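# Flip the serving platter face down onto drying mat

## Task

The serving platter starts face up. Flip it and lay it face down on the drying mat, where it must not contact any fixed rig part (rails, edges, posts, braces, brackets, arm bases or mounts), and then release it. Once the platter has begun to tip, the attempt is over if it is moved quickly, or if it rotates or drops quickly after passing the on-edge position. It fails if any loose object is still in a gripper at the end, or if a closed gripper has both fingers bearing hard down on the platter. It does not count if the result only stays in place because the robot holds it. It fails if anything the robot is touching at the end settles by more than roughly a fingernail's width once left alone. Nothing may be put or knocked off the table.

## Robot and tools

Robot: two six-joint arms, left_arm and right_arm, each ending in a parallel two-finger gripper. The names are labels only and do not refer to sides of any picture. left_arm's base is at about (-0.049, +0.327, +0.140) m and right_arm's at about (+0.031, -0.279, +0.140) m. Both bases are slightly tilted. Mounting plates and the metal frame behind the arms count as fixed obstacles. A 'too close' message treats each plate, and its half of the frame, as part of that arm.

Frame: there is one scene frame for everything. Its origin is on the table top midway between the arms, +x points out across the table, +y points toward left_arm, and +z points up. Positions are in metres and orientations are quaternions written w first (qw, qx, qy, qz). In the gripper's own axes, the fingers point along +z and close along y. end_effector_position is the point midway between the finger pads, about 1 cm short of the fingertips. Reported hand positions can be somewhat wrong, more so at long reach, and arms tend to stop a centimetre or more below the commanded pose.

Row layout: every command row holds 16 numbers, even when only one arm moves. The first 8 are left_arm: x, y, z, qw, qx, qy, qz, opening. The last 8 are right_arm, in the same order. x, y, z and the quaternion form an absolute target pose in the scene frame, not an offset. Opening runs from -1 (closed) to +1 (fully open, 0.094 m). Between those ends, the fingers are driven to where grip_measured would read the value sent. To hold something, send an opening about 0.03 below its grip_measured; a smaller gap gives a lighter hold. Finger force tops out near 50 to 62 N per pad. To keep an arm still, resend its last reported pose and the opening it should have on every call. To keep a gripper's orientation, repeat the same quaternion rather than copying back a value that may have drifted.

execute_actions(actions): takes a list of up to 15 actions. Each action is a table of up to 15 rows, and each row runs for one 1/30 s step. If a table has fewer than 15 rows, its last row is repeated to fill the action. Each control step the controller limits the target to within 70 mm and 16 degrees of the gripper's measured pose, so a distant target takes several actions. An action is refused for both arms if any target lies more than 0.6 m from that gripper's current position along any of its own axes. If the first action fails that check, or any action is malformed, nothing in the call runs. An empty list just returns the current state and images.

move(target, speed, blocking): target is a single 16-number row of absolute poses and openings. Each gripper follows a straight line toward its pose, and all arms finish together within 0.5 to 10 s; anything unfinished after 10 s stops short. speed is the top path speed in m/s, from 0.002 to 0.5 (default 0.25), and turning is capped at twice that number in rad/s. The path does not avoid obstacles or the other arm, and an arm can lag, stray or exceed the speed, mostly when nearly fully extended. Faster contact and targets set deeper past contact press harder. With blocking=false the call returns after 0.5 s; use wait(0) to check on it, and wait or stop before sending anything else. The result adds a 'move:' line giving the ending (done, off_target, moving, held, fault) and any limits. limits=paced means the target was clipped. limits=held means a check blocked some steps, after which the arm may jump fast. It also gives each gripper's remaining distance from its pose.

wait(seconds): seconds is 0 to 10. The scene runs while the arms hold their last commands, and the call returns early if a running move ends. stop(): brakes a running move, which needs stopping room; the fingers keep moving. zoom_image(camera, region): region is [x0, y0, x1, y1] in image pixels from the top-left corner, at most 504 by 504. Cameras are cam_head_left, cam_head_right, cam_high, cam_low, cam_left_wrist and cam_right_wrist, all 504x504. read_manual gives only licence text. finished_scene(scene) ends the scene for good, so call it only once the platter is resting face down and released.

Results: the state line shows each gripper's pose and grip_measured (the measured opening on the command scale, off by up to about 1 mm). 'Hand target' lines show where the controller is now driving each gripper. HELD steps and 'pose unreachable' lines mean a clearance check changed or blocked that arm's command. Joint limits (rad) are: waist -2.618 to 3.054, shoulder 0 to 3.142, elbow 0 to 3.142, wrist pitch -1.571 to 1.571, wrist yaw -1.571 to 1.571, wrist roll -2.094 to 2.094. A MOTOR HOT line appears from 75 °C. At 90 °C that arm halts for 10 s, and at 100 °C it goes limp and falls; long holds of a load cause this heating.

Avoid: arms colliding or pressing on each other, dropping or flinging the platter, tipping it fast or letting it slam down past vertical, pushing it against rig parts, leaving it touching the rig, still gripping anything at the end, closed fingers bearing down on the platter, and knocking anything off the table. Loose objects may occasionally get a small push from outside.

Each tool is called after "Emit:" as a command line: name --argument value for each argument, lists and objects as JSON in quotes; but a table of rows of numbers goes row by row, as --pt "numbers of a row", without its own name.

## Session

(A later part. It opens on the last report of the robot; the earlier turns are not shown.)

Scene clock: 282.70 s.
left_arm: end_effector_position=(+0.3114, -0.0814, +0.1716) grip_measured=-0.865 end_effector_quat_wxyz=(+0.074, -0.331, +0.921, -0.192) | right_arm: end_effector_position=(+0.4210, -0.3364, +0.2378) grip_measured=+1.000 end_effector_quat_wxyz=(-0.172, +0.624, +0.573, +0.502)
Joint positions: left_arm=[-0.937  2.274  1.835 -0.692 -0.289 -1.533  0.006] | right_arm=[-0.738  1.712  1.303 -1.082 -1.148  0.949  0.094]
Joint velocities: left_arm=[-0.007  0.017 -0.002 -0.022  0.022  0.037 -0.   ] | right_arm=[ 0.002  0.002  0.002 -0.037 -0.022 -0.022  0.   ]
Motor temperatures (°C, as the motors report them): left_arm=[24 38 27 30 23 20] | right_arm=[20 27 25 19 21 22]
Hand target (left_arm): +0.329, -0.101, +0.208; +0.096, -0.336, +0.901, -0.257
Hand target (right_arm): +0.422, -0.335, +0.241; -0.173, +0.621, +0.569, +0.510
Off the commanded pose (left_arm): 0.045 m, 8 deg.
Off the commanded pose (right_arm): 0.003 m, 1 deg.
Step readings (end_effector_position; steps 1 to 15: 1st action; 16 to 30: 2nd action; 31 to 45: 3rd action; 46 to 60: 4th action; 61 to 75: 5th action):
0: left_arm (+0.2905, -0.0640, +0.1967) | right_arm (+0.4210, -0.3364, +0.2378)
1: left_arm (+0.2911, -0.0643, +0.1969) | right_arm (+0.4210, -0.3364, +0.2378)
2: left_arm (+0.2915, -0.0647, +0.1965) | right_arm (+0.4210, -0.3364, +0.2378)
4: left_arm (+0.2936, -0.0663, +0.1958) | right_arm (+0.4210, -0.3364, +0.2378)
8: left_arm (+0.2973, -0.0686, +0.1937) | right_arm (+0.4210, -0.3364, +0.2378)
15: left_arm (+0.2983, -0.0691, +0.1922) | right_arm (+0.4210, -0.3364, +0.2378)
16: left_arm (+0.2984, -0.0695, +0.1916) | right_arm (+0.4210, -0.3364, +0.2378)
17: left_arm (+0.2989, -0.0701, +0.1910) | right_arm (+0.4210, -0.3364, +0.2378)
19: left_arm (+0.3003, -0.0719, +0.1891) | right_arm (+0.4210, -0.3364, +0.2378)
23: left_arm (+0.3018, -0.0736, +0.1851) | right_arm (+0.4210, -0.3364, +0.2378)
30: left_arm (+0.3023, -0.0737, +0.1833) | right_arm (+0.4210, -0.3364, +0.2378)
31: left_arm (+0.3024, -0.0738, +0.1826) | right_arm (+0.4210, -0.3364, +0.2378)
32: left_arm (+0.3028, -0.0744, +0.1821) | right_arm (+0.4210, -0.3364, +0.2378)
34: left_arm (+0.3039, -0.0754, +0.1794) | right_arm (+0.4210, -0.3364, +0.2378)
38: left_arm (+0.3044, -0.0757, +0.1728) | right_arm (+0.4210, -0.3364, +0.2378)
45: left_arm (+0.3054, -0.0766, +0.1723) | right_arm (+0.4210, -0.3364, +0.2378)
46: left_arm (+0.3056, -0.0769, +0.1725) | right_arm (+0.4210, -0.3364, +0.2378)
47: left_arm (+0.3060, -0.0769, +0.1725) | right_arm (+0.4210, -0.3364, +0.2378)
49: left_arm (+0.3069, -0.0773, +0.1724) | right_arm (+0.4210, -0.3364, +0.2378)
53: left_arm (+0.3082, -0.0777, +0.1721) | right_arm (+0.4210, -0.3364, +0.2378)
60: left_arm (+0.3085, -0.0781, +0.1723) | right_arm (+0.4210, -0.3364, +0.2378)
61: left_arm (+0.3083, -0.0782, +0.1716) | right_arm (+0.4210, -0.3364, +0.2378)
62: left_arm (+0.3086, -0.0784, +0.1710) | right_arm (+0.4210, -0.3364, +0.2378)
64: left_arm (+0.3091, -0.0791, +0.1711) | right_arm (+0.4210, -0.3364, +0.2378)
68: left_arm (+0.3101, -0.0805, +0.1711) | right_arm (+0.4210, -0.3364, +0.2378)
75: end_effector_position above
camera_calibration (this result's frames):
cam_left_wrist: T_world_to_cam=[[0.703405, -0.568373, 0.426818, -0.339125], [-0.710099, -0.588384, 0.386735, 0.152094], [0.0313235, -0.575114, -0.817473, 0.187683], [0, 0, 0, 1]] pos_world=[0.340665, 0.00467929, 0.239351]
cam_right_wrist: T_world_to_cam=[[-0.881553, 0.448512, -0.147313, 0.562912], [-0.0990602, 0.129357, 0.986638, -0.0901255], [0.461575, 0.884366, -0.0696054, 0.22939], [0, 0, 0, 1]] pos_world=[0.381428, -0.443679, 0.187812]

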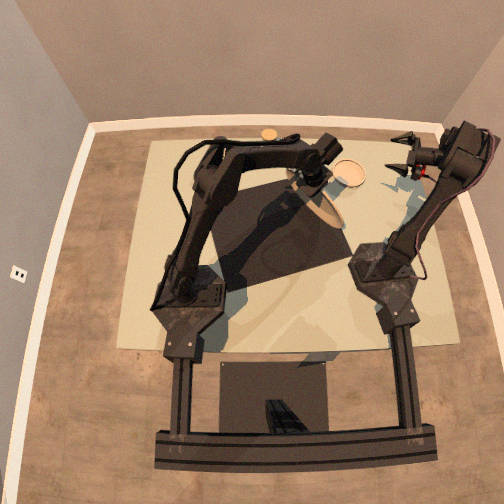

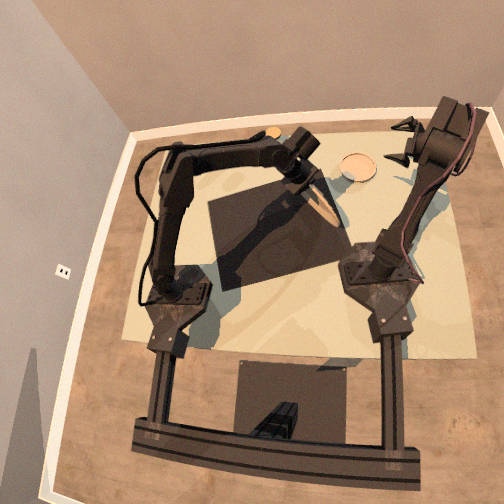

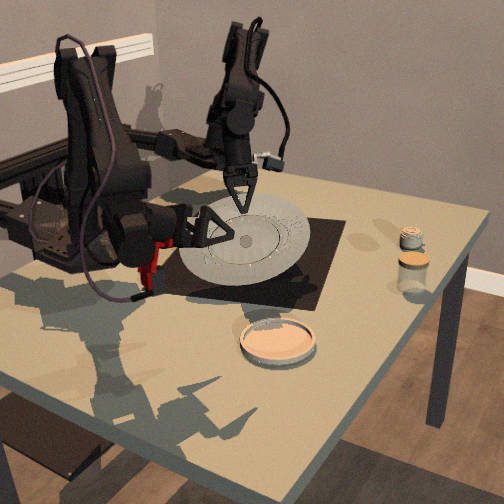

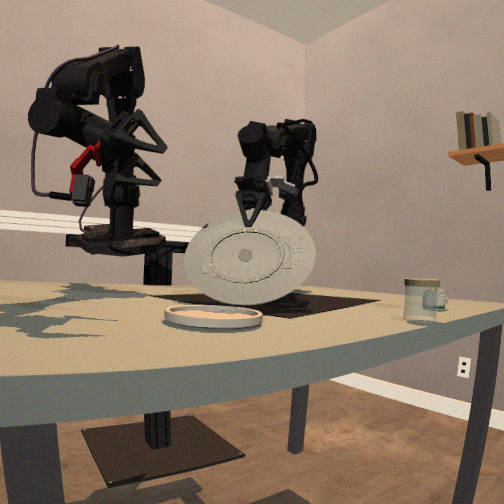

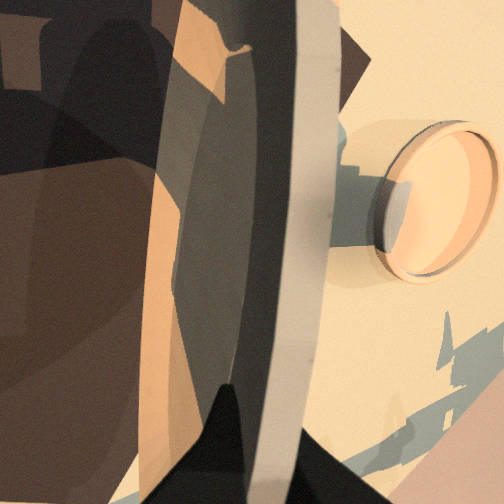

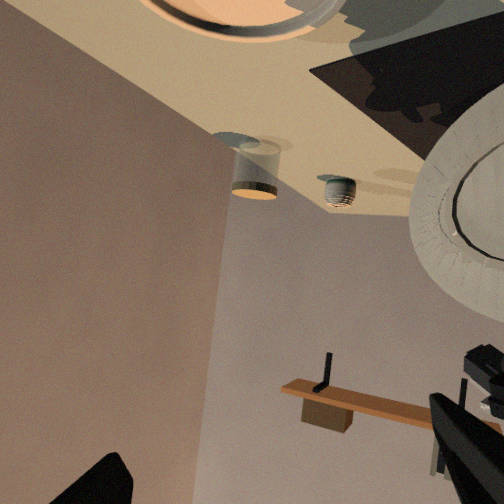

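Emit:
execute_actions --actions '[[[0.3226,-0.095,0.202,0.101,-0.3353,0.897,-0.27,-0.96,0.4223,-0.3355,0.2408,-0.173,0.621,0.569,0.510,1]],[[0.314,-0.0855,0.198,0.1053,-0.334,0.8933,-0.2817,-0.96,0.4223,-0.3355,0.2408,-0.173,0.621,0.569,0.510,1]],[[0.3028,-0.0728,0.192,0.1198,-0.3291,0.8802,-0.3204,-0.96,0.4223,-0.3355,0.2408,-0.173,0.621,0.569,0.510,1]],[[0.2935,-0.0623,0.187,0.134,-0.3235,0.8654,-0.3585,-0.96,0.4223,-0.3355,0.2408,-0.173,0.621,0.569,0.510,1]],[[0.2843,-0.0518,0.181,0.148,-0.3174,0.8489,-0.3959,-0.96,0.4223,-0.3355,0.2408,-0.173,0.621,0.569,0.510,1]]]'

Scene clock: 301.60 s.
left_arm: end_effector_position=(+0.2731, -0.0386, +0.1522) grip_measured=-0.865 end_effector_quat_wxyz=(+0.136, -0.320, +0.872, -0.345) | right_arm: end_effector_position=(+0.4210, -0.3364, +0.2378) grip_measured=+1.000 end_effector_quat_wxyz=(-0.172, +0.624, +0.573, +0.502)
Joint positions: left_arm=[-0.935  1.954  1.006  0.179 -0.277 -1.442  0.006] | right_arm=[-0.738  1.712  1.303 -1.082 -1.148  0.949  0.094]
Joint velocities: left_arm=[-0.002 -0.017  0.002  0.037 -0.022 -0.051 -0.001] | right_arm=[-0.022 -0.022 -0.007  0.022 -0.051 -0.022  0.   ]
Motor temperatures (°C, as the motors report them): left_arm=[24 39 26 32 22 20] | right_arm=[20 27 25 19 21 22]
Hand target (left_arm): +0.284, -0.051, +0.182; +0.148, -0.316, +0.850, -0.395
Hand target (right_arm): +0.422, -0.335, +0.241; -0.173, +0.621, +0.569, +0.510
Off the commanded pose (left_arm): 0.034 m, 7 deg.
Off the commanded pose (right_arm): 0.003 m, 1 deg.
Step readings (end_effector_position; steps 1 to 15: 1st action; 16 to 30: 2nd action; 31 to 45: 3rd action; 46 to 60: 4th action; 61 to 75: 5th action):
0: left_arm (+0.3117, -0.0812, +0.1715) | right_arm (+0.4210, -0.3364, +0.2378)
1: left_arm (+0.3108, -0.0808, +0.1697) | right_arm (+0.4210, -0.3364, +0.2378)
2: left_arm (+0.3092, -0.0786, +0.1695) | right_arm (+0.4210, -0.3364, +0.2378)
4: left_arm (+0.3077, -0.0766, +0.1691) | right_arm (+0.4210, -0.3364, +0.2378)
8: left_arm (+0.3073, -0.0761, +0.1689) | right_arm (+0.4210, -0.3364, +0.2378)
15: left_arm (+0.3073, -0.0761, +0.1689) | right_arm (+0.4210, -0.3364, +0.2378)
16: left_arm (+0.3067, -0.0754, +0.1685) | right_arm (+0.4210, -0.3364, +0.2378)
17: left_arm (+0.3044, -0.0724, +0.1678) | right_arm (+0.4210, -0.3364, +0.2378)
19: left_arm (+0.3026, -0.0702, +0.1674) | right_arm (+0.4210, -0.3364, +0.2378)
23: left_arm (+0.3022, -0.0697, +0.1673) | right_arm (+0.4210, -0.3364, +0.2378)
30: left_arm (+0.3022, -0.0697, +0.1671) | right_arm (+0.4210, -0.3364, +0.2378)
31: left_arm (+0.3011, -0.0686, +0.1665) | right_arm (+0.4210, -0.3364, +0.2378)
32: left_arm (+0.2978, -0.0651, +0.1642) | right_arm (+0.4210, -0.3364, +0.2378)
34: left_arm (+0.2941, -0.0602, +0.1636) | right_arm (+0.4210, -0.3364, +0.2378)
38: left_arm (+0.2926, -0.0585, +0.1630) | right_arm (+0.4210, -0.3364, +0.2378)
45: left_arm (+0.2923, -0.0584, +0.1630) | right_arm (+0.4210, -0.3364, +0.2378)
46: left_arm (+0.2913, -0.0575, +0.1624) | right_arm (+0.4210, -0.3364, +0.2378)
47: left_arm (+0.2883, -0.0544, +0.1604) | right_arm (+0.4210, -0.3364, +0.2378)
49: left_arm (+0.2842, -0.0494, +0.1587) | right_arm (+0.4210, -0.3364, +0.2378)
53: left_arm (+0.2832, -0.0485, +0.1583) | right_arm (+0.4210, -0.3364, +0.2378)
60: left_arm (+0.2829, -0.0484, +0.1582) | right_arm (+0.4210, -0.3364, +0.2378)
61: left_arm (+0.2816, -0.0474, +0.1575) | right_arm (+0.4210, -0.3364, +0.2378)
62: left_arm (+0.2788, -0.0443, +0.1554) | right_arm (+0.4210, -0.3364, +0.2378)
64: left_arm (+0.2742, -0.0394, +0.1528) | right_arm (+0.4210, -0.3364, +0.2378)
68: left_arm (+0.2733, -0.0387, +0.1522) | right_arm (+0.4210, -0.3364, +0.2378)
75: end_effector_position above
camera_calibration (this result's frames):
cam_left_wrist: T_world_to_cam=[[0.579674, -0.410889, 0.703668, -0.281854], [-0.788166, -0.501907, 0.356207, 0.186887], [0.206814, -0.761091, -0.614791, 0.111744], [0, 0, 0, 1]] pos_world=[0.287572, 0.0630371, 0.20046]
cam_right_wrist: T_world_to_cam=[[-0.881553, 0.448512, -0.147313, 0.562912], [-0.0990602, 0.129357, 0.986638, -0.0901255], [0.461575, 0.884366, -0.0696054, 0.22939], [0, 0, 0, 1]] pos_world=[0.381428, -0.443679, 0.187812]

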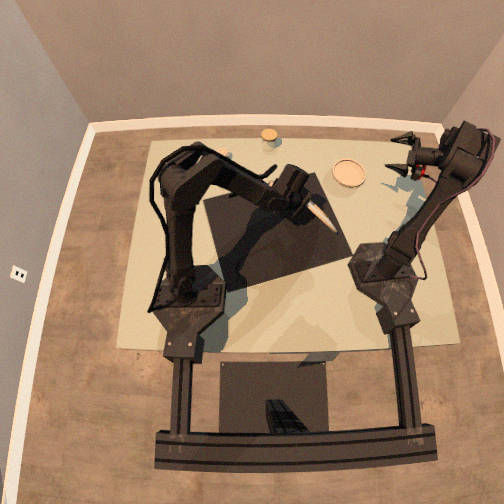

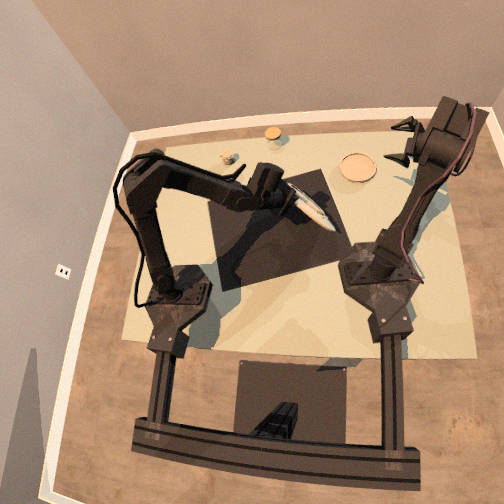

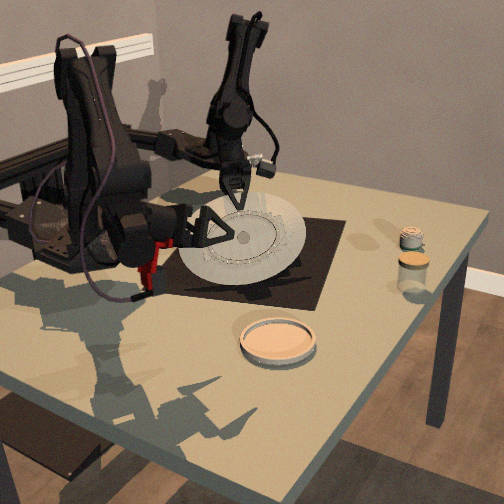

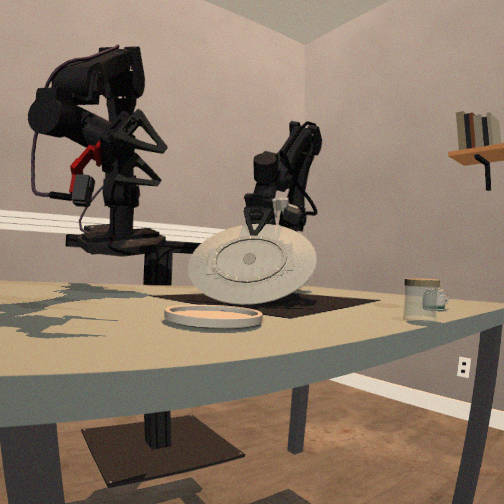

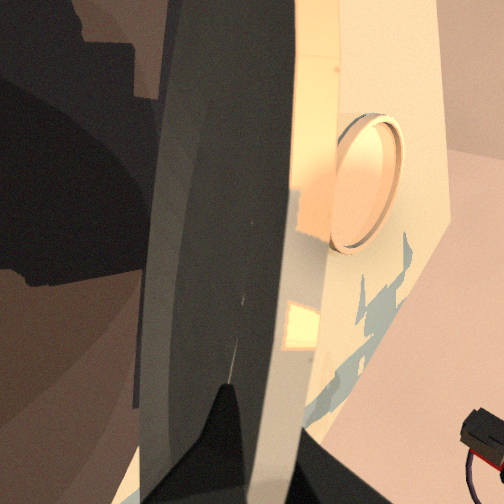

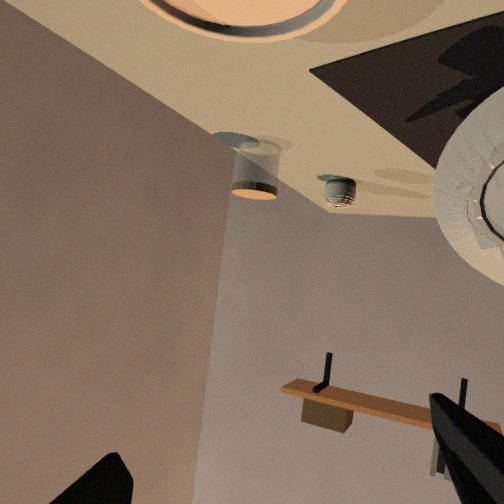

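Emit:
execute_actions --actions '[[[0.275,-0.0413,0.174,0.1617,-0.3106,0.8309,-0.4325,-0.96,0.4223,-0.3355,0.2408,-0.173,0.621,0.569,0.510,1]],[[0.2665,-0.0315,0.166,0.1751,-0.3033,0.8112,-0.4684,-0.96,0.4223,-0.3355,0.2408,-0.173,0.621,0.569,0.510,1]],[[0.258,-0.022,0.158,0.1882,-0.2954,0.79,-0.5033,-0.96,0.4223,-0.3355,0.2408,-0.173,0.621,0.569,0.510,1]]]'

Scene clock: 310.73 s.
left_arm: end_effector_position=(+0.2465, -0.0080, +0.1300) grip_measured=-0.865 end_effector_quat_wxyz=(+0.175, -0.303, +0.823, -0.448) | right_arm: end_effector_position=(+0.4210, -0.3364, +0.2378) grip_measured=+1.000 end_effector_quat_wxyz=(-0.172, +0.624, +0.573, +0.502)
Joint positions: left_arm=[-0.908  1.997  0.609  0.871 -0.217 -1.367  0.006] | right_arm=[-0.738  1.712  1.303 -1.082 -1.148  0.949  0.094]
Joint velocities: left_arm=[-0.007 -0.002  0.007  0.007  0.081 -0.081  0.   ] | right_arm=[ 0.007 -0.012 -0.002 -0.11  -0.007 -0.022  0.   ]
Motor temperatures (°C, as the motors report them): left_arm=[24 37 26 34 23 20] | right_arm=[20 27 25 19 21 22]
Hand target (left_arm): +0.257, -0.021, +0.159; +0.188, -0.294, +0.792, -0.501
Hand target (right_arm): +0.422, -0.335, +0.241; -0.173, +0.621, +0.569, +0.510
Off the commanded pose (left_arm): 0.033 m, 8 deg.
Off the commanded pose (right_arm): 0.003 m, 1 deg.
Step readings (end_effector_position; steps 1 to 15: 1st action; 16 to 30: 2nd action; 31 to 45: 3rd action):
0: left_arm (+0.2731, -0.0386, +0.1522) | right_arm (+0.4210, -0.3364, +0.2378)
1: left_arm (+0.2719, -0.0375, +0.1515) | right_arm (+0.4210, -0.3364, +0.2378)
2: left_arm (+0.2692, -0.0345, +0.1494) | right_arm (+0.4210, -0.3364, +0.2378)
4: left_arm (+0.2646, -0.0296, +0.1459) | right_arm (+0.4210, -0.3364, +0.2378)
8: left_arm (+0.2643, -0.0284, +0.1456) | right_arm (+0.4210, -0.3364, +0.2378)
15: left_arm (+0.2640, -0.0281, +0.1454) | right_arm (+0.4210, -0.3364, +0.2378)
16: left_arm (+0.2630, -0.0271, +0.1447) | right_arm (+0.4210, -0.3364, +0.2378)
17: left_arm (+0.2604, -0.0241, +0.1423) | right_arm (+0.4210, -0.3364, +0.2378)
19: left_arm (+0.2564, -0.0192, +0.1392) | right_arm (+0.4210, -0.3364, +0.2378)
23: left_arm (+0.2552, -0.0174, +0.1388) | right_arm (+0.4210, -0.3364, +0.2378)
30: left_arm (+0.2548, -0.0172, +0.1385) | right_arm (+0.4210, -0.3364, +0.2378)
31: left_arm (+0.2537, -0.0162, +0.1378) | right_arm (+0.4210, -0.3364, +0.2378)
32: left_arm (+0.2515, -0.0135, +0.1359) | right_arm (+0.4210, -0.3364, +0.2378)
34: left_arm (+0.2477, -0.0088, +0.1311) | right_arm (+0.4210, -0.3364, +0.2378)
38: left_arm (+0.2472, -0.0085, +0.1307) | right_arm (+0.4210, -0.3364, +0.2378)
45: end_effector_position above
camera_calibration (this result's frames):
cam_left_wrist: T_world_to_cam=[[0.456034, -0.26623, 0.849208, -0.225582], [-0.841441, -0.439752, 0.313998, 0.20825], [0.289845, -0.857753, -0.424559, 0.0808937], [0, 0, 0, 1]] pos_world=[0.254656, 0.100908, 0.16052]
cam_right_wrist: T_world_to_cam=[[-0.881553, 0.448512, -0.147313, 0.562912], [-0.0990602, 0.129357, 0.986638, -0.0901255], [0.461575, 0.884366, -0.0696054, 0.22939], [0, 0, 0, 1]] pos_world=[0.381428, -0.443679, 0.187812]

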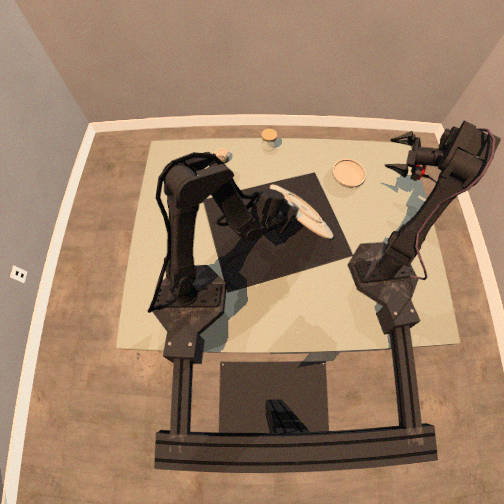

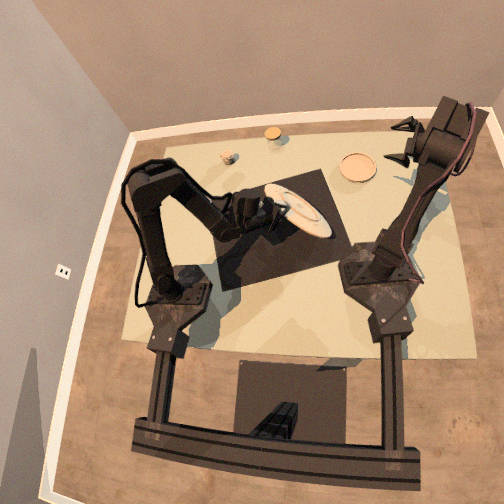

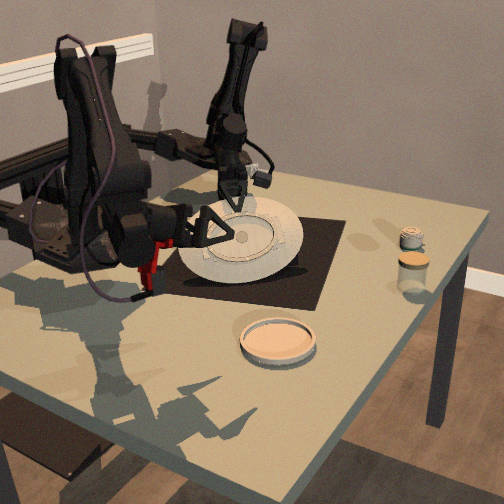

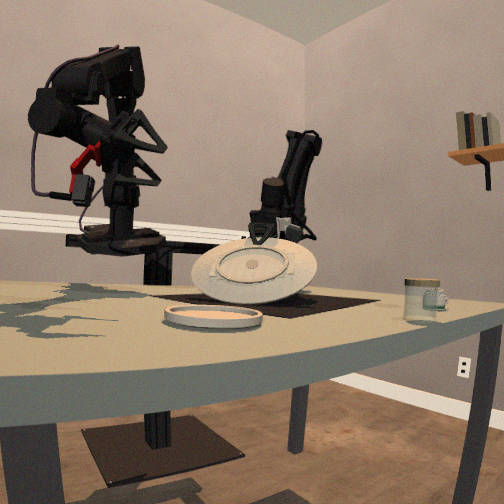

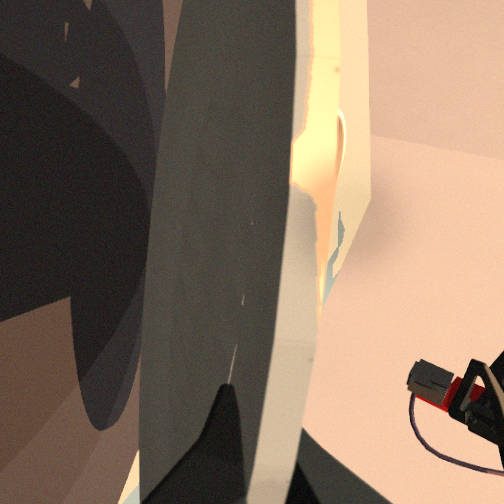

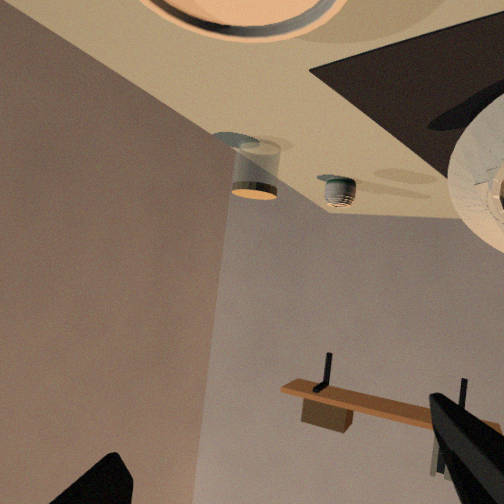

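Emit:
execute_actions --actions '[[[0.258,-0.022,0.158,0.1882,-0.2954,0.79,-0.5033,-0.96,0.412,-0.31,0.22,-0.148,0.61,0.65,0.432,0.3]],[[0.258,-0.022,0.158,0.1882,-0.2954,0.79,-0.5033,-0.96,0.402,-0.28,0.20,-0.121,0.585,0.722,0.353,0.3]],[[0.258,-0.022,0.158,0.1882,-0.2954,0.79,-0.5033,-0.96,0.392,-0.245,0.17,-0.091,0.55,0.786,0.266,0.3]],[[0.258,-0.022,0.158,0.1882,-0.2954,0.79,-0.5033,-0.96,0.38,-0.21,0.14,-0.06,0.51,0.84,0.176,0.3]],[[0.258,-0.022,0.158,0.1882,-0.2954,0.79,-0.5033,-0.96,0.37,-0.18,0.11,-0.03,0.464,0.881,0.086,0.3]],[[0.258,-0.022,0.158,0.1882,-0.2954,0.79,-0.5033,-0.96,0.362,-0.155,0.08,0,0.4147,0.91,0,0.3]],[[0.258,-0.022,0.158,0.1882,-0.2954,0.79,-0.5033,-0.96,0.357,-0.135,0.05,0,0.4147,0.91,0,0.3]],[[0.258,-0.022,0.158,0.1882,-0.2954,0.79,-0.5033,-0.96,0.354,-0.13,0.03,0,0.4147,0.91,0,0.3]]]'

Emit:
zoom_image --camera "cam_low" --region '[170, 200, 340, 320]'

Scene clock: 337.93 s.
left_arm: end_effector_position=(+0.2464, -0.0081, +0.1301) grip_measured=-0.865 end_effector_quat_wxyz=(+0.175, -0.302, +0.823, -0.449) | right_arm: end_effector_position=(+0.3513, -0.1328, +0.0292) grip_measured=+0.302 end_effector_quat_wxyz=(-0.010, +0.417, +0.909, -0.000)
Joint positions: left_arm=[-0.908  1.998  0.608  0.874 -0.216 -1.366  0.006] | right_arm=[ 0.328  2.018  1.084 -0.485  0.2    1.321  0.061]
Joint velocities: left_arm=[0.002 0.002 0.002 0.007 0.022 0.066 0.001] | right_arm=[-0.007 -0.017 -0.027 -0.11  -0.037 -0.095 -0.   ]
Motor temperatures (°C, as the motors report them): left_arm=[24 34 25 40 23 20] | right_arm=[21 27 25 19 21 22]
Hand target (left_arm): +0.257, -0.021, +0.158; +0.188, -0.294, +0.792, -0.501
Hand target (right_arm): +0.354, -0.130, +0.030; -0.000, +0.415, +0.910, +0.000
Off the commanded pose (left_arm): 0.033 m, 7 deg.
Off the commanded pose (right_arm): 0.004 m, 1 deg.
Step readings (end_effector_position; steps 1 to 15: 1st action; 16 to 30: 2nd action; 31 to 45: 3rd action; 46 to 60: 4th action; 61 to 75: 5th action; 76 to 90: 6th action; 91 to 105: 7th action; 106 to 120: 8th action):
0: left_arm (+0.2464, -0.0081, +0.1301) | right_arm (+0.4210, -0.3364, +0.2378)
1: left_arm (+0.2464, -0.0081, +0.1301) | right_arm (+0.4200, -0.3345, +0.2344)
2: left_arm (+0.2464, -0.0081, +0.1301) | right_arm (+0.4183, -0.3296, +0.2299)
4: left_arm (+0.2464, -0.0081, +0.1301) | right_arm (+0.4152, -0.3148, +0.2256)
8: left_arm (+0.2464, -0.0081, +0.1301) | right_arm (+0.4123, -0.3057, +0.2220)
15: left_arm (+0.2464, -0.0081, +0.1301) | right_arm (+0.4129, -0.3097, +0.2172)
16: left_arm (+0.2464, -0.0081, +0.1301) | right_arm (+0.4117, -0.3079, +0.2133)
17: left_arm (+0.2464, -0.0081, +0.1301) | right_arm (+0.4094, -0.3017, +0.2089)
19: left_arm (+0.2464, -0.0081, +0.1301) | right_arm (+0.4039, -0.2819, +0.2058)
23: left_arm (+0.2464, -0.0081, +0.1301) | right_arm (+0.4002, -0.2717, +0.2033)
30: left_arm (+0.2464, -0.0081, +0.1301) | right_arm (+0.4026, -0.2781, +0.1981)
31: left_arm (+0.2464, -0.0081, +0.1301) | right_arm (+0.4017, -0.2763, +0.1934)
32: left_arm (+0.2464, -0.0081, +0.1301) | right_arm (+0.3998, -0.2687, +0.1881)
34: left_arm (+0.2464, -0.0081, +0.1301) | right_arm (+0.3922, -0.2444, +0.1807)
38: left_arm (+0.2464, -0.0081, +0.1301) | right_arm (+0.3849, -0.2325, +0.1710)
45: left_arm (+0.2464, -0.0081, +0.1301) | right_arm (+0.3902, -0.2407, +0.1659)
46: left_arm (+0.2464, -0.0081, +0.1301) | right_arm (+0.3897, -0.2396, +0.1620)
47: left_arm (+0.2464, -0.0081, +0.1301) | right_arm (+0.3886, -0.2322, +0.1582)
49: left_arm (+0.2464, -0.0081, +0.1301) | right_arm (+0.3809, -0.2076, +0.1541)
53: left_arm (+0.2464, -0.0081, +0.1301) | right_arm (+0.3749, -0.1970, +0.1487)
60: left_arm (+0.2464, -0.0081, +0.1301) | right_arm (+0.3803, -0.2054, +0.1453)
61: left_arm (+0.2464, -0.0081, +0.1301) | right_arm (+0.3798, -0.2051, +0.1421)
62: left_arm (+0.2464, -0.0081, +0.1301) | right_arm (+0.3794, -0.1988, +0.1381)
64: left_arm (+0.2464, -0.0081, +0.1301) | right_arm (+0.3722, -0.1768, +0.1284)
68: left_arm (+0.2464, -0.0081, +0.1301) | right_arm (+0.3616, -0.1672, +0.1112)
75: left_arm (+0.2464, -0.0081, +0.1301) | right_arm (+0.3642, -0.1749, +0.1086)
76: left_arm (+0.2464, -0.0081, +0.1301) | right_arm (+0.3641, -0.1752, +0.1060)
77: left_arm (+0.2464, -0.0081, +0.1301) | right_arm (+0.3641, -0.1708, +0.1020)
79: left_arm (+0.2464, -0.0081, +0.1301) | right_arm (+0.3581, -0.1532, +0.0905)
83: left_arm (+0.2464, -0.0081, +0.1301) | right_arm (+0.3452, -0.1458, +0.0728)
90: left_arm (+0.2464, -0.0081, +0.1301) | right_arm (+0.3510, -0.1513, +0.0735)
91: left_arm (+0.2464, -0.0081, +0.1301) | right_arm (+0.3515, -0.1507, +0.0716)
92: left_arm (+0.2464, -0.0081, +0.1301) | right_arm (+0.3529, -0.1483, +0.0681)
94: left_arm (+0.2464, -0.0081, +0.1301) | right_arm (+0.3502, -0.1427, +0.0577)
98: left_arm (+0.2464, -0.0081, +0.1301) | right_arm (+0.3437, -0.1393, +0.0454)
105: left_arm (+0.2464, -0.0081, +0.1301) | right_arm (+0.3469, -0.1385, +0.0451)
106: left_arm (+0.2464, -0.0081, +0.1301) | right_arm (+0.3476, -0.1380, +0.0440)
107: left_arm (+0.2464, -0.0081, +0.1301) | right_arm (+0.3494, -0.1367, +0.0418)
109: left_arm (+0.2464, -0.0081, +0.1301) | right_arm (+0.3500, -0.1350, +0.0359)
113: left_arm (+0.2464, -0.0081, +0.1301) | right_arm (+0.3486, -0.1340, +0.0292)
120: end_effector_position above
camera_calibration (this result's frames):
cam_left_wrist: T_world_to_cam=[[0.454525, -0.266421, 0.849957, -0.225299], [-0.842281, -0.438985, 0.312819, 0.208548], [0.289776, -0.858086, -0.423931, 0.0808282], [0, 0, 0, 1]] pos_world=[0.254638, 0.100883, 0.160522]
cam_right_wrist: T_world_to_cam=[[-0.902838, -0.429176, -0.0262877, 0.266811], [-0.405286, 0.828975, 0.385415, 0.300447], [-0.143619, 0.358621, -0.922369, 0.234603], [0, 0, 0, 1]] pos_world=[0.396348, -0.218688, 0.107608]

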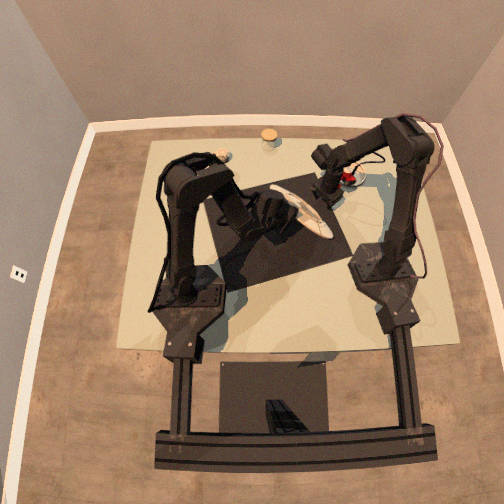

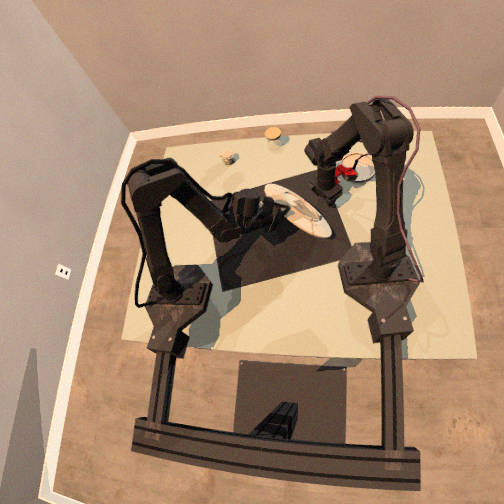

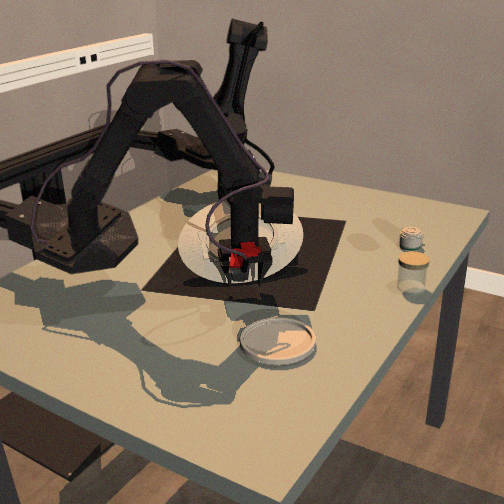

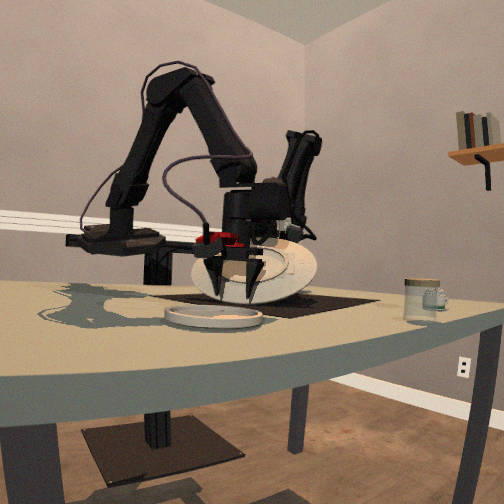

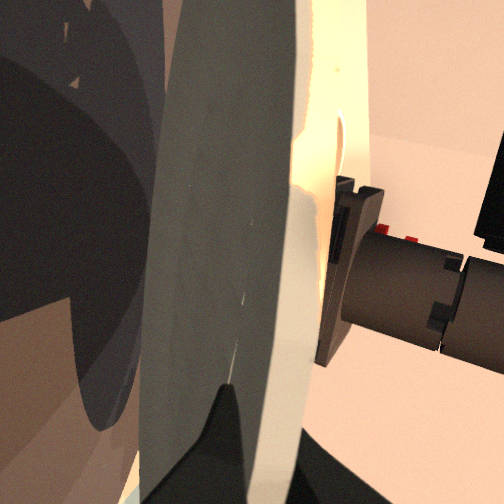

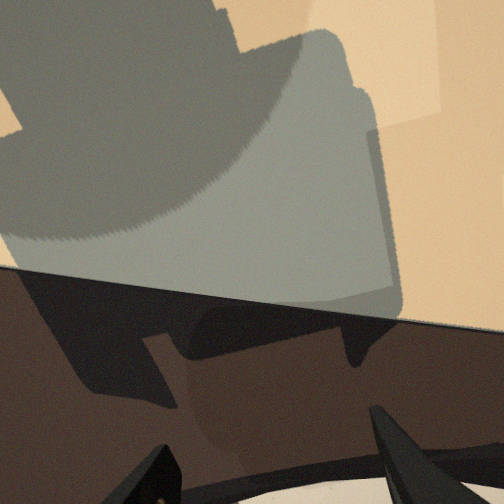

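Region (170, 200, 340, 320) of cam_low's 504x504 image, scaled by 2.965, with more detail than that image has; it fills the top 356 rows of this view, and the rest is white.

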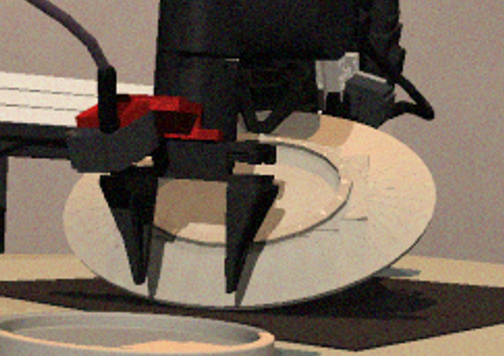

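Emit:
execute_actions --actions '[[[0.258,-0.022,0.158,0.1882,-0.2954,0.79,-0.5033,-0.96,0.348,-0.123,0.015,0,0.4147,0.91,0,0.3]],[[0.258,-0.022,0.158,0.1882,-0.2954,0.79,-0.5033,-0.96,0.337,-0.111,0.013,0,0.4147,0.91,0,0.3]],[[0.251,-0.014,0.148,0.1958,-0.2903,0.7766,-0.5238,-0.96,0.335,-0.108,0.011,0,0.4147,0.91,0,0.3]],[[0.245,-0.007,0.137,0.2033,-0.285,0.7625,-0.544,-0.96,0.335,-0.108,0.011,0,0.4147,0.91,0,0.3]]]'

Emit:
zoom_image --camera "cam_low" --region '[170, 200, 340, 320]'

Scene clock: 354.70 s.
left_arm: end_effector_position=(+0.2364, +0.0035, +0.1144) grip_measured=-0.866 end_effector_quat_wxyz=(+0.193, -0.296, +0.790, -0.501) | right_arm: end_effector_position=(+0.3408, -0.1079, +0.0139) grip_measured=+0.302 end_effector_quat_wxyz=(-0.004, +0.420, +0.908, +0.008)
Joint positions: left_arm=[-0.882  2.18   0.496  1.297 -0.169 -1.339  0.006] | right_arm=[ 0.395  2.077  1.069 -0.403  0.211  1.391  0.061]
Joint velocities: left_arm=[-0.017 -0.012 -0.017 -0.022 -0.022  0.037 -0.   ] | right_arm=[ 0.007 -0.012 -0.002  0.007  0.022 -0.022 -0.001]
Motor temperatures (°C, as the motors report them): left_arm=[24 33 25 42 23 20] | right_arm=[21 28 25 19 21 22]
Hand target (left_arm): +0.245, -0.006, +0.137; +0.204, -0.284, +0.764, -0.542
Hand target (right_arm): +0.335, -0.108, +0.011; -0.000, +0.414, +0.910, +0.000
Off the commanded pose (left_arm): 0.026 m, 6 deg.
Off the commanded pose (right_arm): 0.006 m, 1 deg.
Step readings (end_effector_position; steps 1 to 15: 1st action; 16 to 30: 2nd action; 31 to 45: 3rd action; 46 to 60: 4th action):
0: left_arm (+0.2464, -0.0081, +0.1301) | right_arm (+0.3519, -0.1324, +0.0292)
1: left_arm (+0.2464, -0.0081, +0.1301) | right_arm (+0.3523, -0.1317, +0.0283)
2: left_arm (+0.2464, -0.0081, +0.1301) | right_arm (+0.3531, -0.1299, +0.0267)
4: left_arm (+0.2464, -0.0081, +0.1301) | right_arm (+0.3518, -0.1261, +0.0220)
8: left_arm (+0.2464, -0.0081, +0.1301) | right_arm (+0.3491, -0.1235, +0.0167)
15: left_arm (+0.2464, -0.0081, +0.1301) | right_arm (+0.3510, -0.1225, +0.0166)
16: left_arm (+0.2464, -0.0081, +0.1301) | right_arm (+0.3507, -0.1216, +0.0165)
17: left_arm (+0.2464, -0.0081, +0.1301) | right_arm (+0.3496, -0.1195, +0.0166)
19: left_arm (+0.2464, -0.0081, +0.1301) | right_arm (+0.3449, -0.1136, +0.0172)
23: left_arm (+0.2464, -0.0081, +0.1301) | right_arm (+0.3417, -0.1082, +0.0181)
30: left_arm (+0.2464, -0.0081, +0.1301) | right_arm (+0.3425, -0.1079, +0.0181)
31: left_arm (+0.2457, -0.0072, +0.1291) | right_arm (+0.3425, -0.1079, +0.0179)
32: left_arm (+0.2445, -0.0057, +0.1267) | right_arm (+0.3425, -0.1078, +0.0173)
34: left_arm (+0.2426, -0.0032, +0.1239) | right_arm (+0.3419, -0.1078, +0.0158)
38: left_arm (+0.2417, -0.0024, +0.1230) | right_arm (+0.3405, -0.1081, +0.0139)
45: left_arm (+0.2412, -0.0021, +0.1226) | right_arm (+0.3408, -0.1079, +0.0139)
46: left_arm (+0.2407, -0.0015, +0.1216) | right_arm (+0.3408, -0.1079, +0.0139)
47: left_arm (+0.2398, -0.0004, +0.1190) | right_arm (+0.3408, -0.1079, +0.0139)
49: left_arm (+0.2378, +0.0022, +0.1163) | right_arm (+0.3408, -0.1079, +0.0139)
53: left_arm (+0.2369, +0.0030, +0.1151) | right_arm (+0.3408, -0.1079, +0.0139)
60: end_effector_position above
camera_calibration (this result's frames):
cam_left_wrist: T_world_to_cam=[[0.386427, -0.174903, 0.905585, -0.195004], [-0.863187, -0.414489, 0.288281, 0.217777], [0.324934, -0.893089, -0.311144, 0.0659011], [0, 0, 0, 1]] pos_world=[0.241924, 0.115015, 0.134317]
cam_right_wrist: T_world_to_cam=[[-0.904924, -0.422862, -0.047966, 0.269344], [-0.407258, 0.827752, 0.385964, 0.281979], [-0.123505, 0.368803, -0.921266, 0.204282], [0, 0, 0, 1]] pos_world=[0.383804, -0.194853, 0.0922841]

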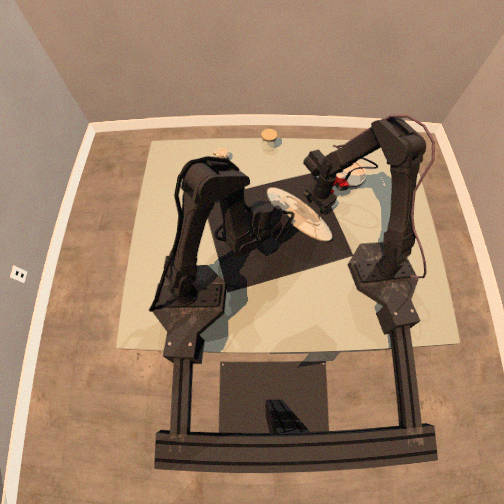

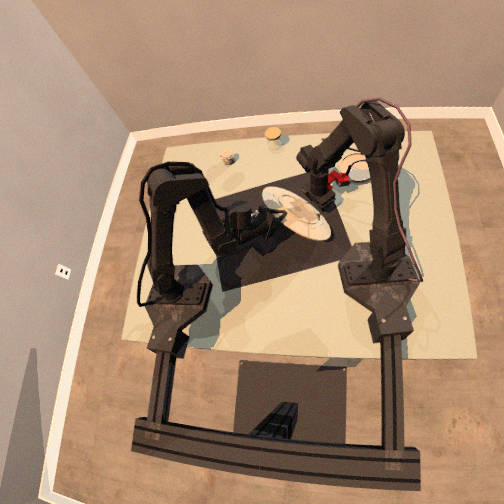

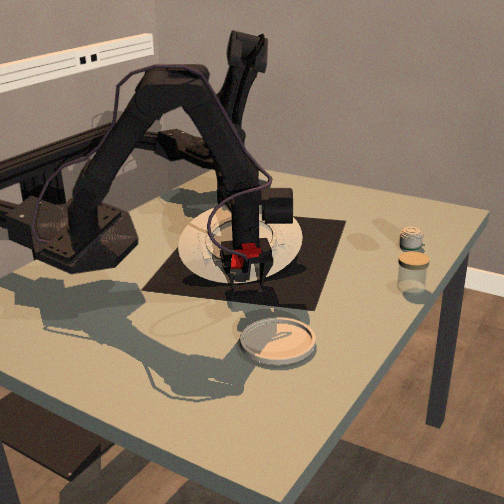

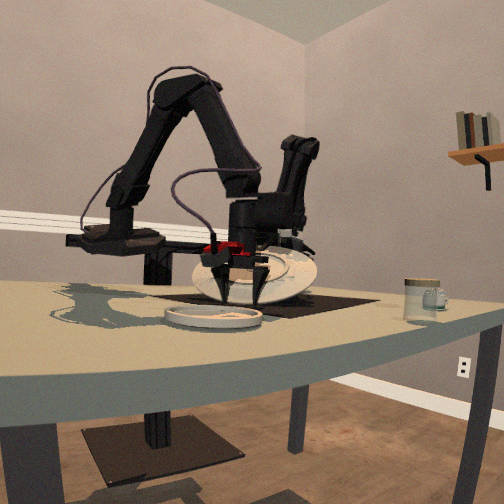

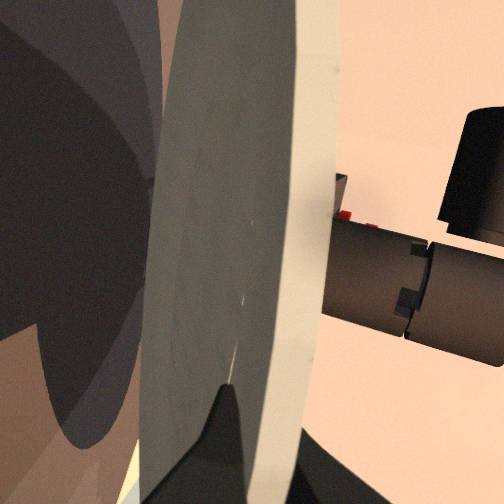

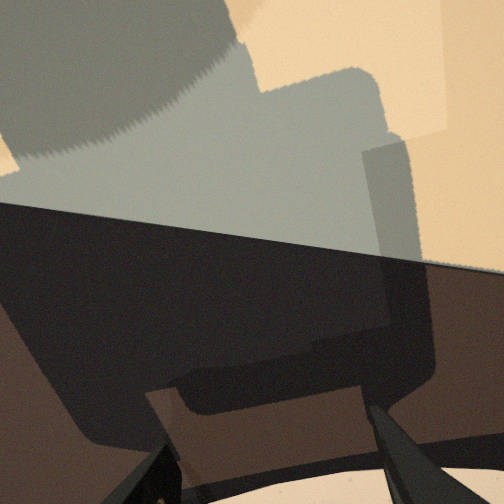

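Region (170, 200, 340, 320) of cam_low's 504x504 image, scaled by 2.965, with more detail than that image has; it fills the top 356 rows of this view, and the rest is white.

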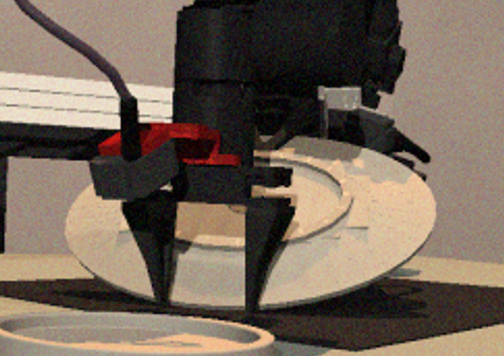

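Emit:
execute_actions --actions '[[[0.2455,-0.008,0.14,0.2033,-0.285,0.7625,-0.544,-0.83,0.331,-0.104,0.011,0,0.4147,0.91,0,0.3]],[[0.2467,-0.009,0.143,0.2033,-0.285,0.7625,-0.544,-0.74,0.331,-0.104,0.011,0,0.4147,0.91,0,0.3]],[[0.242,-0.004,0.136,0.1984,-0.2886,0.7719,-0.5305,-0.574,0.331,-0.104,0.011,0,0.4147,0.91,0,0.3]]]'

Emit:
zoom_image --camera "cam_head_right" --region '[210, 170, 350, 290]'

Scene clock: 376.33 s.
left_arm: end_effector_position=(+0.2347, +0.0042, +0.1110) grip_measured=-0.577 end_effector_quat_wxyz=(+0.191, -0.295, +0.795, -0.495) | right_arm: end_effector_position=(+0.3387, -0.1012, +0.0155) grip_measured=+0.302 end_effector_quat_wxyz=(-0.002, +0.418, +0.908, +0.012)
Joint positions: left_arm=[-0.882  2.18   0.496  1.284 -0.168 -1.339  0.02 ] | right_arm=[ 0.416  2.077  1.069 -0.4    0.213  1.407  0.061]
Joint velocities: left_arm=[-0.007  0.002 -0.017  0.081  0.007  0.007  0.   ] | right_arm=[-0.002 -0.012  0.002  0.051 -0.007  0.022  0.   ]
Motor temperatures (°C, as the motors report them): left_arm=[24 33 24 42 23 20] | right_arm=[21 28 25 19 21 22]
Hand target (left_arm): +0.242, -0.004, +0.136; +0.199, -0.288, +0.772, -0.530
Hand target (right_arm): +0.331, -0.104, +0.011; -0.000, +0.415, +0.910, +0.000
Off the commanded pose (left_arm): 0.027 m, 5 deg.
Off the commanded pose (right_arm): 0.009 m, 1 deg.
Step readings (end_effector_position; steps 1 to 15: 1st action; 16 to 30: 2nd action; 31 to 45: 3rd action):
0: left_arm (+0.2365, +0.0036, +0.1144) | right_arm (+0.3409, -0.1078, +0.0139)
1: left_arm (+0.2365, +0.0036, +0.1145) | right_arm (+0.3408, -0.1075, +0.0140)
2: left_arm (+0.2365, +0.0036, +0.1145) | right_arm (+0.3406, -0.1066, +0.0142)
4: left_arm (+0.2365, +0.0036, +0.1145) | right_arm (+0.3395, -0.1037, +0.0149)
8: left_arm (+0.2365, +0.0036, +0.1145) | right_arm (+0.3387, -0.1012, +0.0155)
15: left_arm (+0.2365, +0.0036, +0.1145) | right_arm (+0.3387, -0.1012, +0.0155)
16: left_arm (+0.2365, +0.0035, +0.1145) | right_arm (+0.3387, -0.1012, +0.0155)
17: left_arm (+0.2365, +0.0035, +0.1145) | right_arm (+0.3387, -0.1012, +0.0155)
19: left_arm (+0.2363, +0.0036, +0.1141) | right_arm (+0.3387, -0.1012, +0.0155)
23: left_arm (+0.2363, +0.0036, +0.1141) | right_arm (+0.3387, -0.1012, +0.0155)
30: left_arm (+0.2363, +0.0036, +0.1141) | right_arm (+0.3387, -0.1012, +0.0155)
31: left_arm (+0.2361, +0.0036, +0.1140) | right_arm (+0.3387, -0.1012, +0.0155)
32: left_arm (+0.2360, +0.0037, +0.1136) | right_arm (+0.3387, -0.1012, +0.0155)
34: left_arm (+0.2351, +0.0041, +0.1117) | right_arm (+0.3387, -0.1012, +0.0155)
38: left_arm (+0.2349, +0.0041, +0.1114) | right_arm (+0.3387, -0.1012, +0.0155)
45: end_effector_position above
camera_calibration (this result's frames):
cam_left_wrist: T_world_to_cam=[[0.393531, -0.186812, 0.90013, -0.192171], [-0.862488, -0.413927, 0.291168, 0.217089], [0.318194, -0.890935, -0.324016, 0.0690339], [0, 0, 0, 1]] pos_world=[0.240896, 0.115464, 0.132137]
cam_right_wrist: T_world_to_cam=[[-0.90364, -0.424687, -0.0554622, 0.269795], [-0.411549, 0.825145, 0.386993, 0.276165], [-0.118587, 0.372528, -0.920413, 0.201722], [0, 0, 0, 1]] pos_world=[0.381374, -0.188445, 0.0937566]

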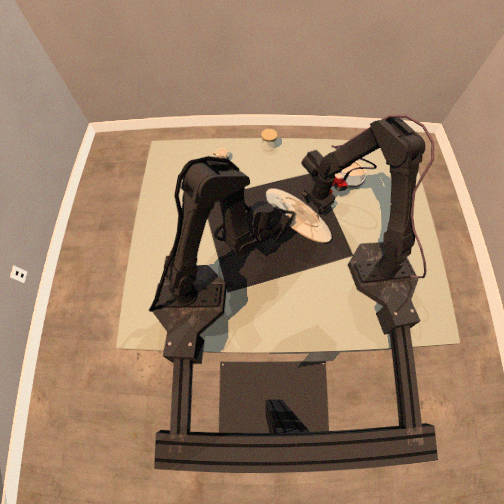

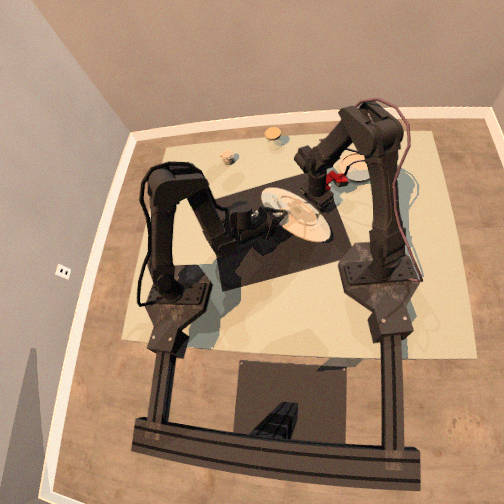

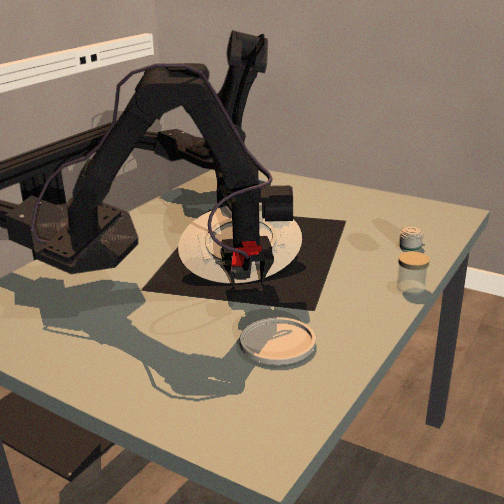

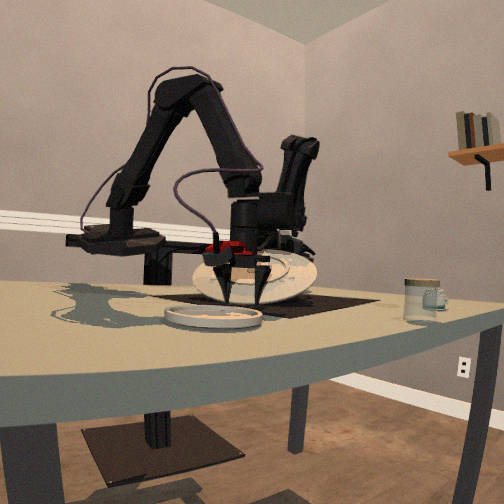

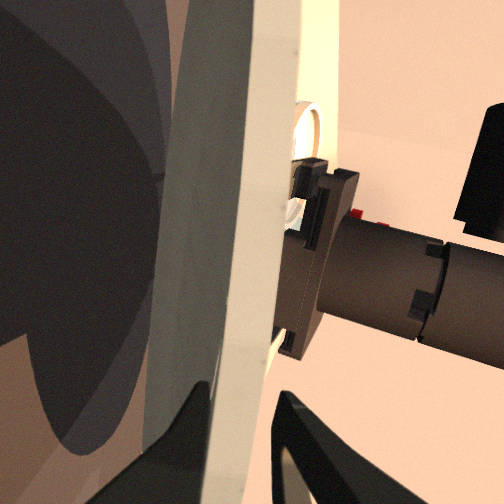

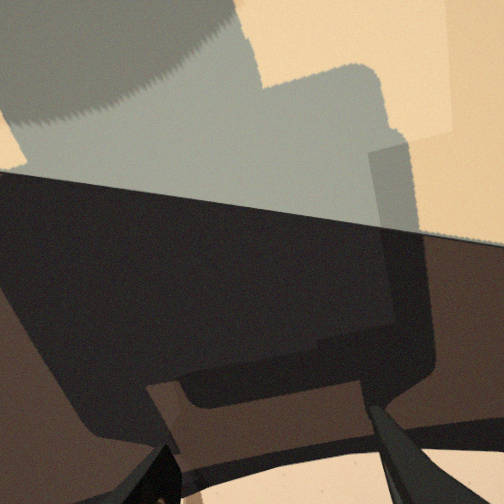

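Region (210, 170, 350, 290) of cam_head_right's 504x504 image, scaled by 3.600, with more detail than that image has; it fills the top 432 rows of this view, and the rest is white.

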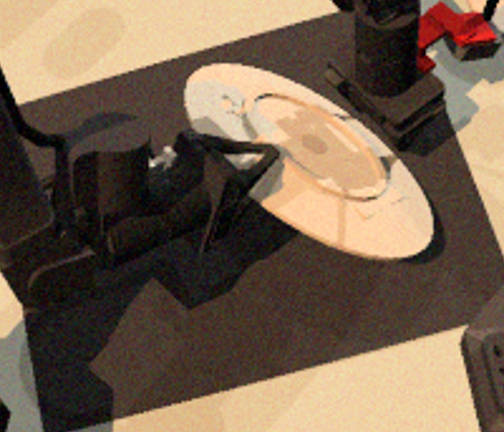

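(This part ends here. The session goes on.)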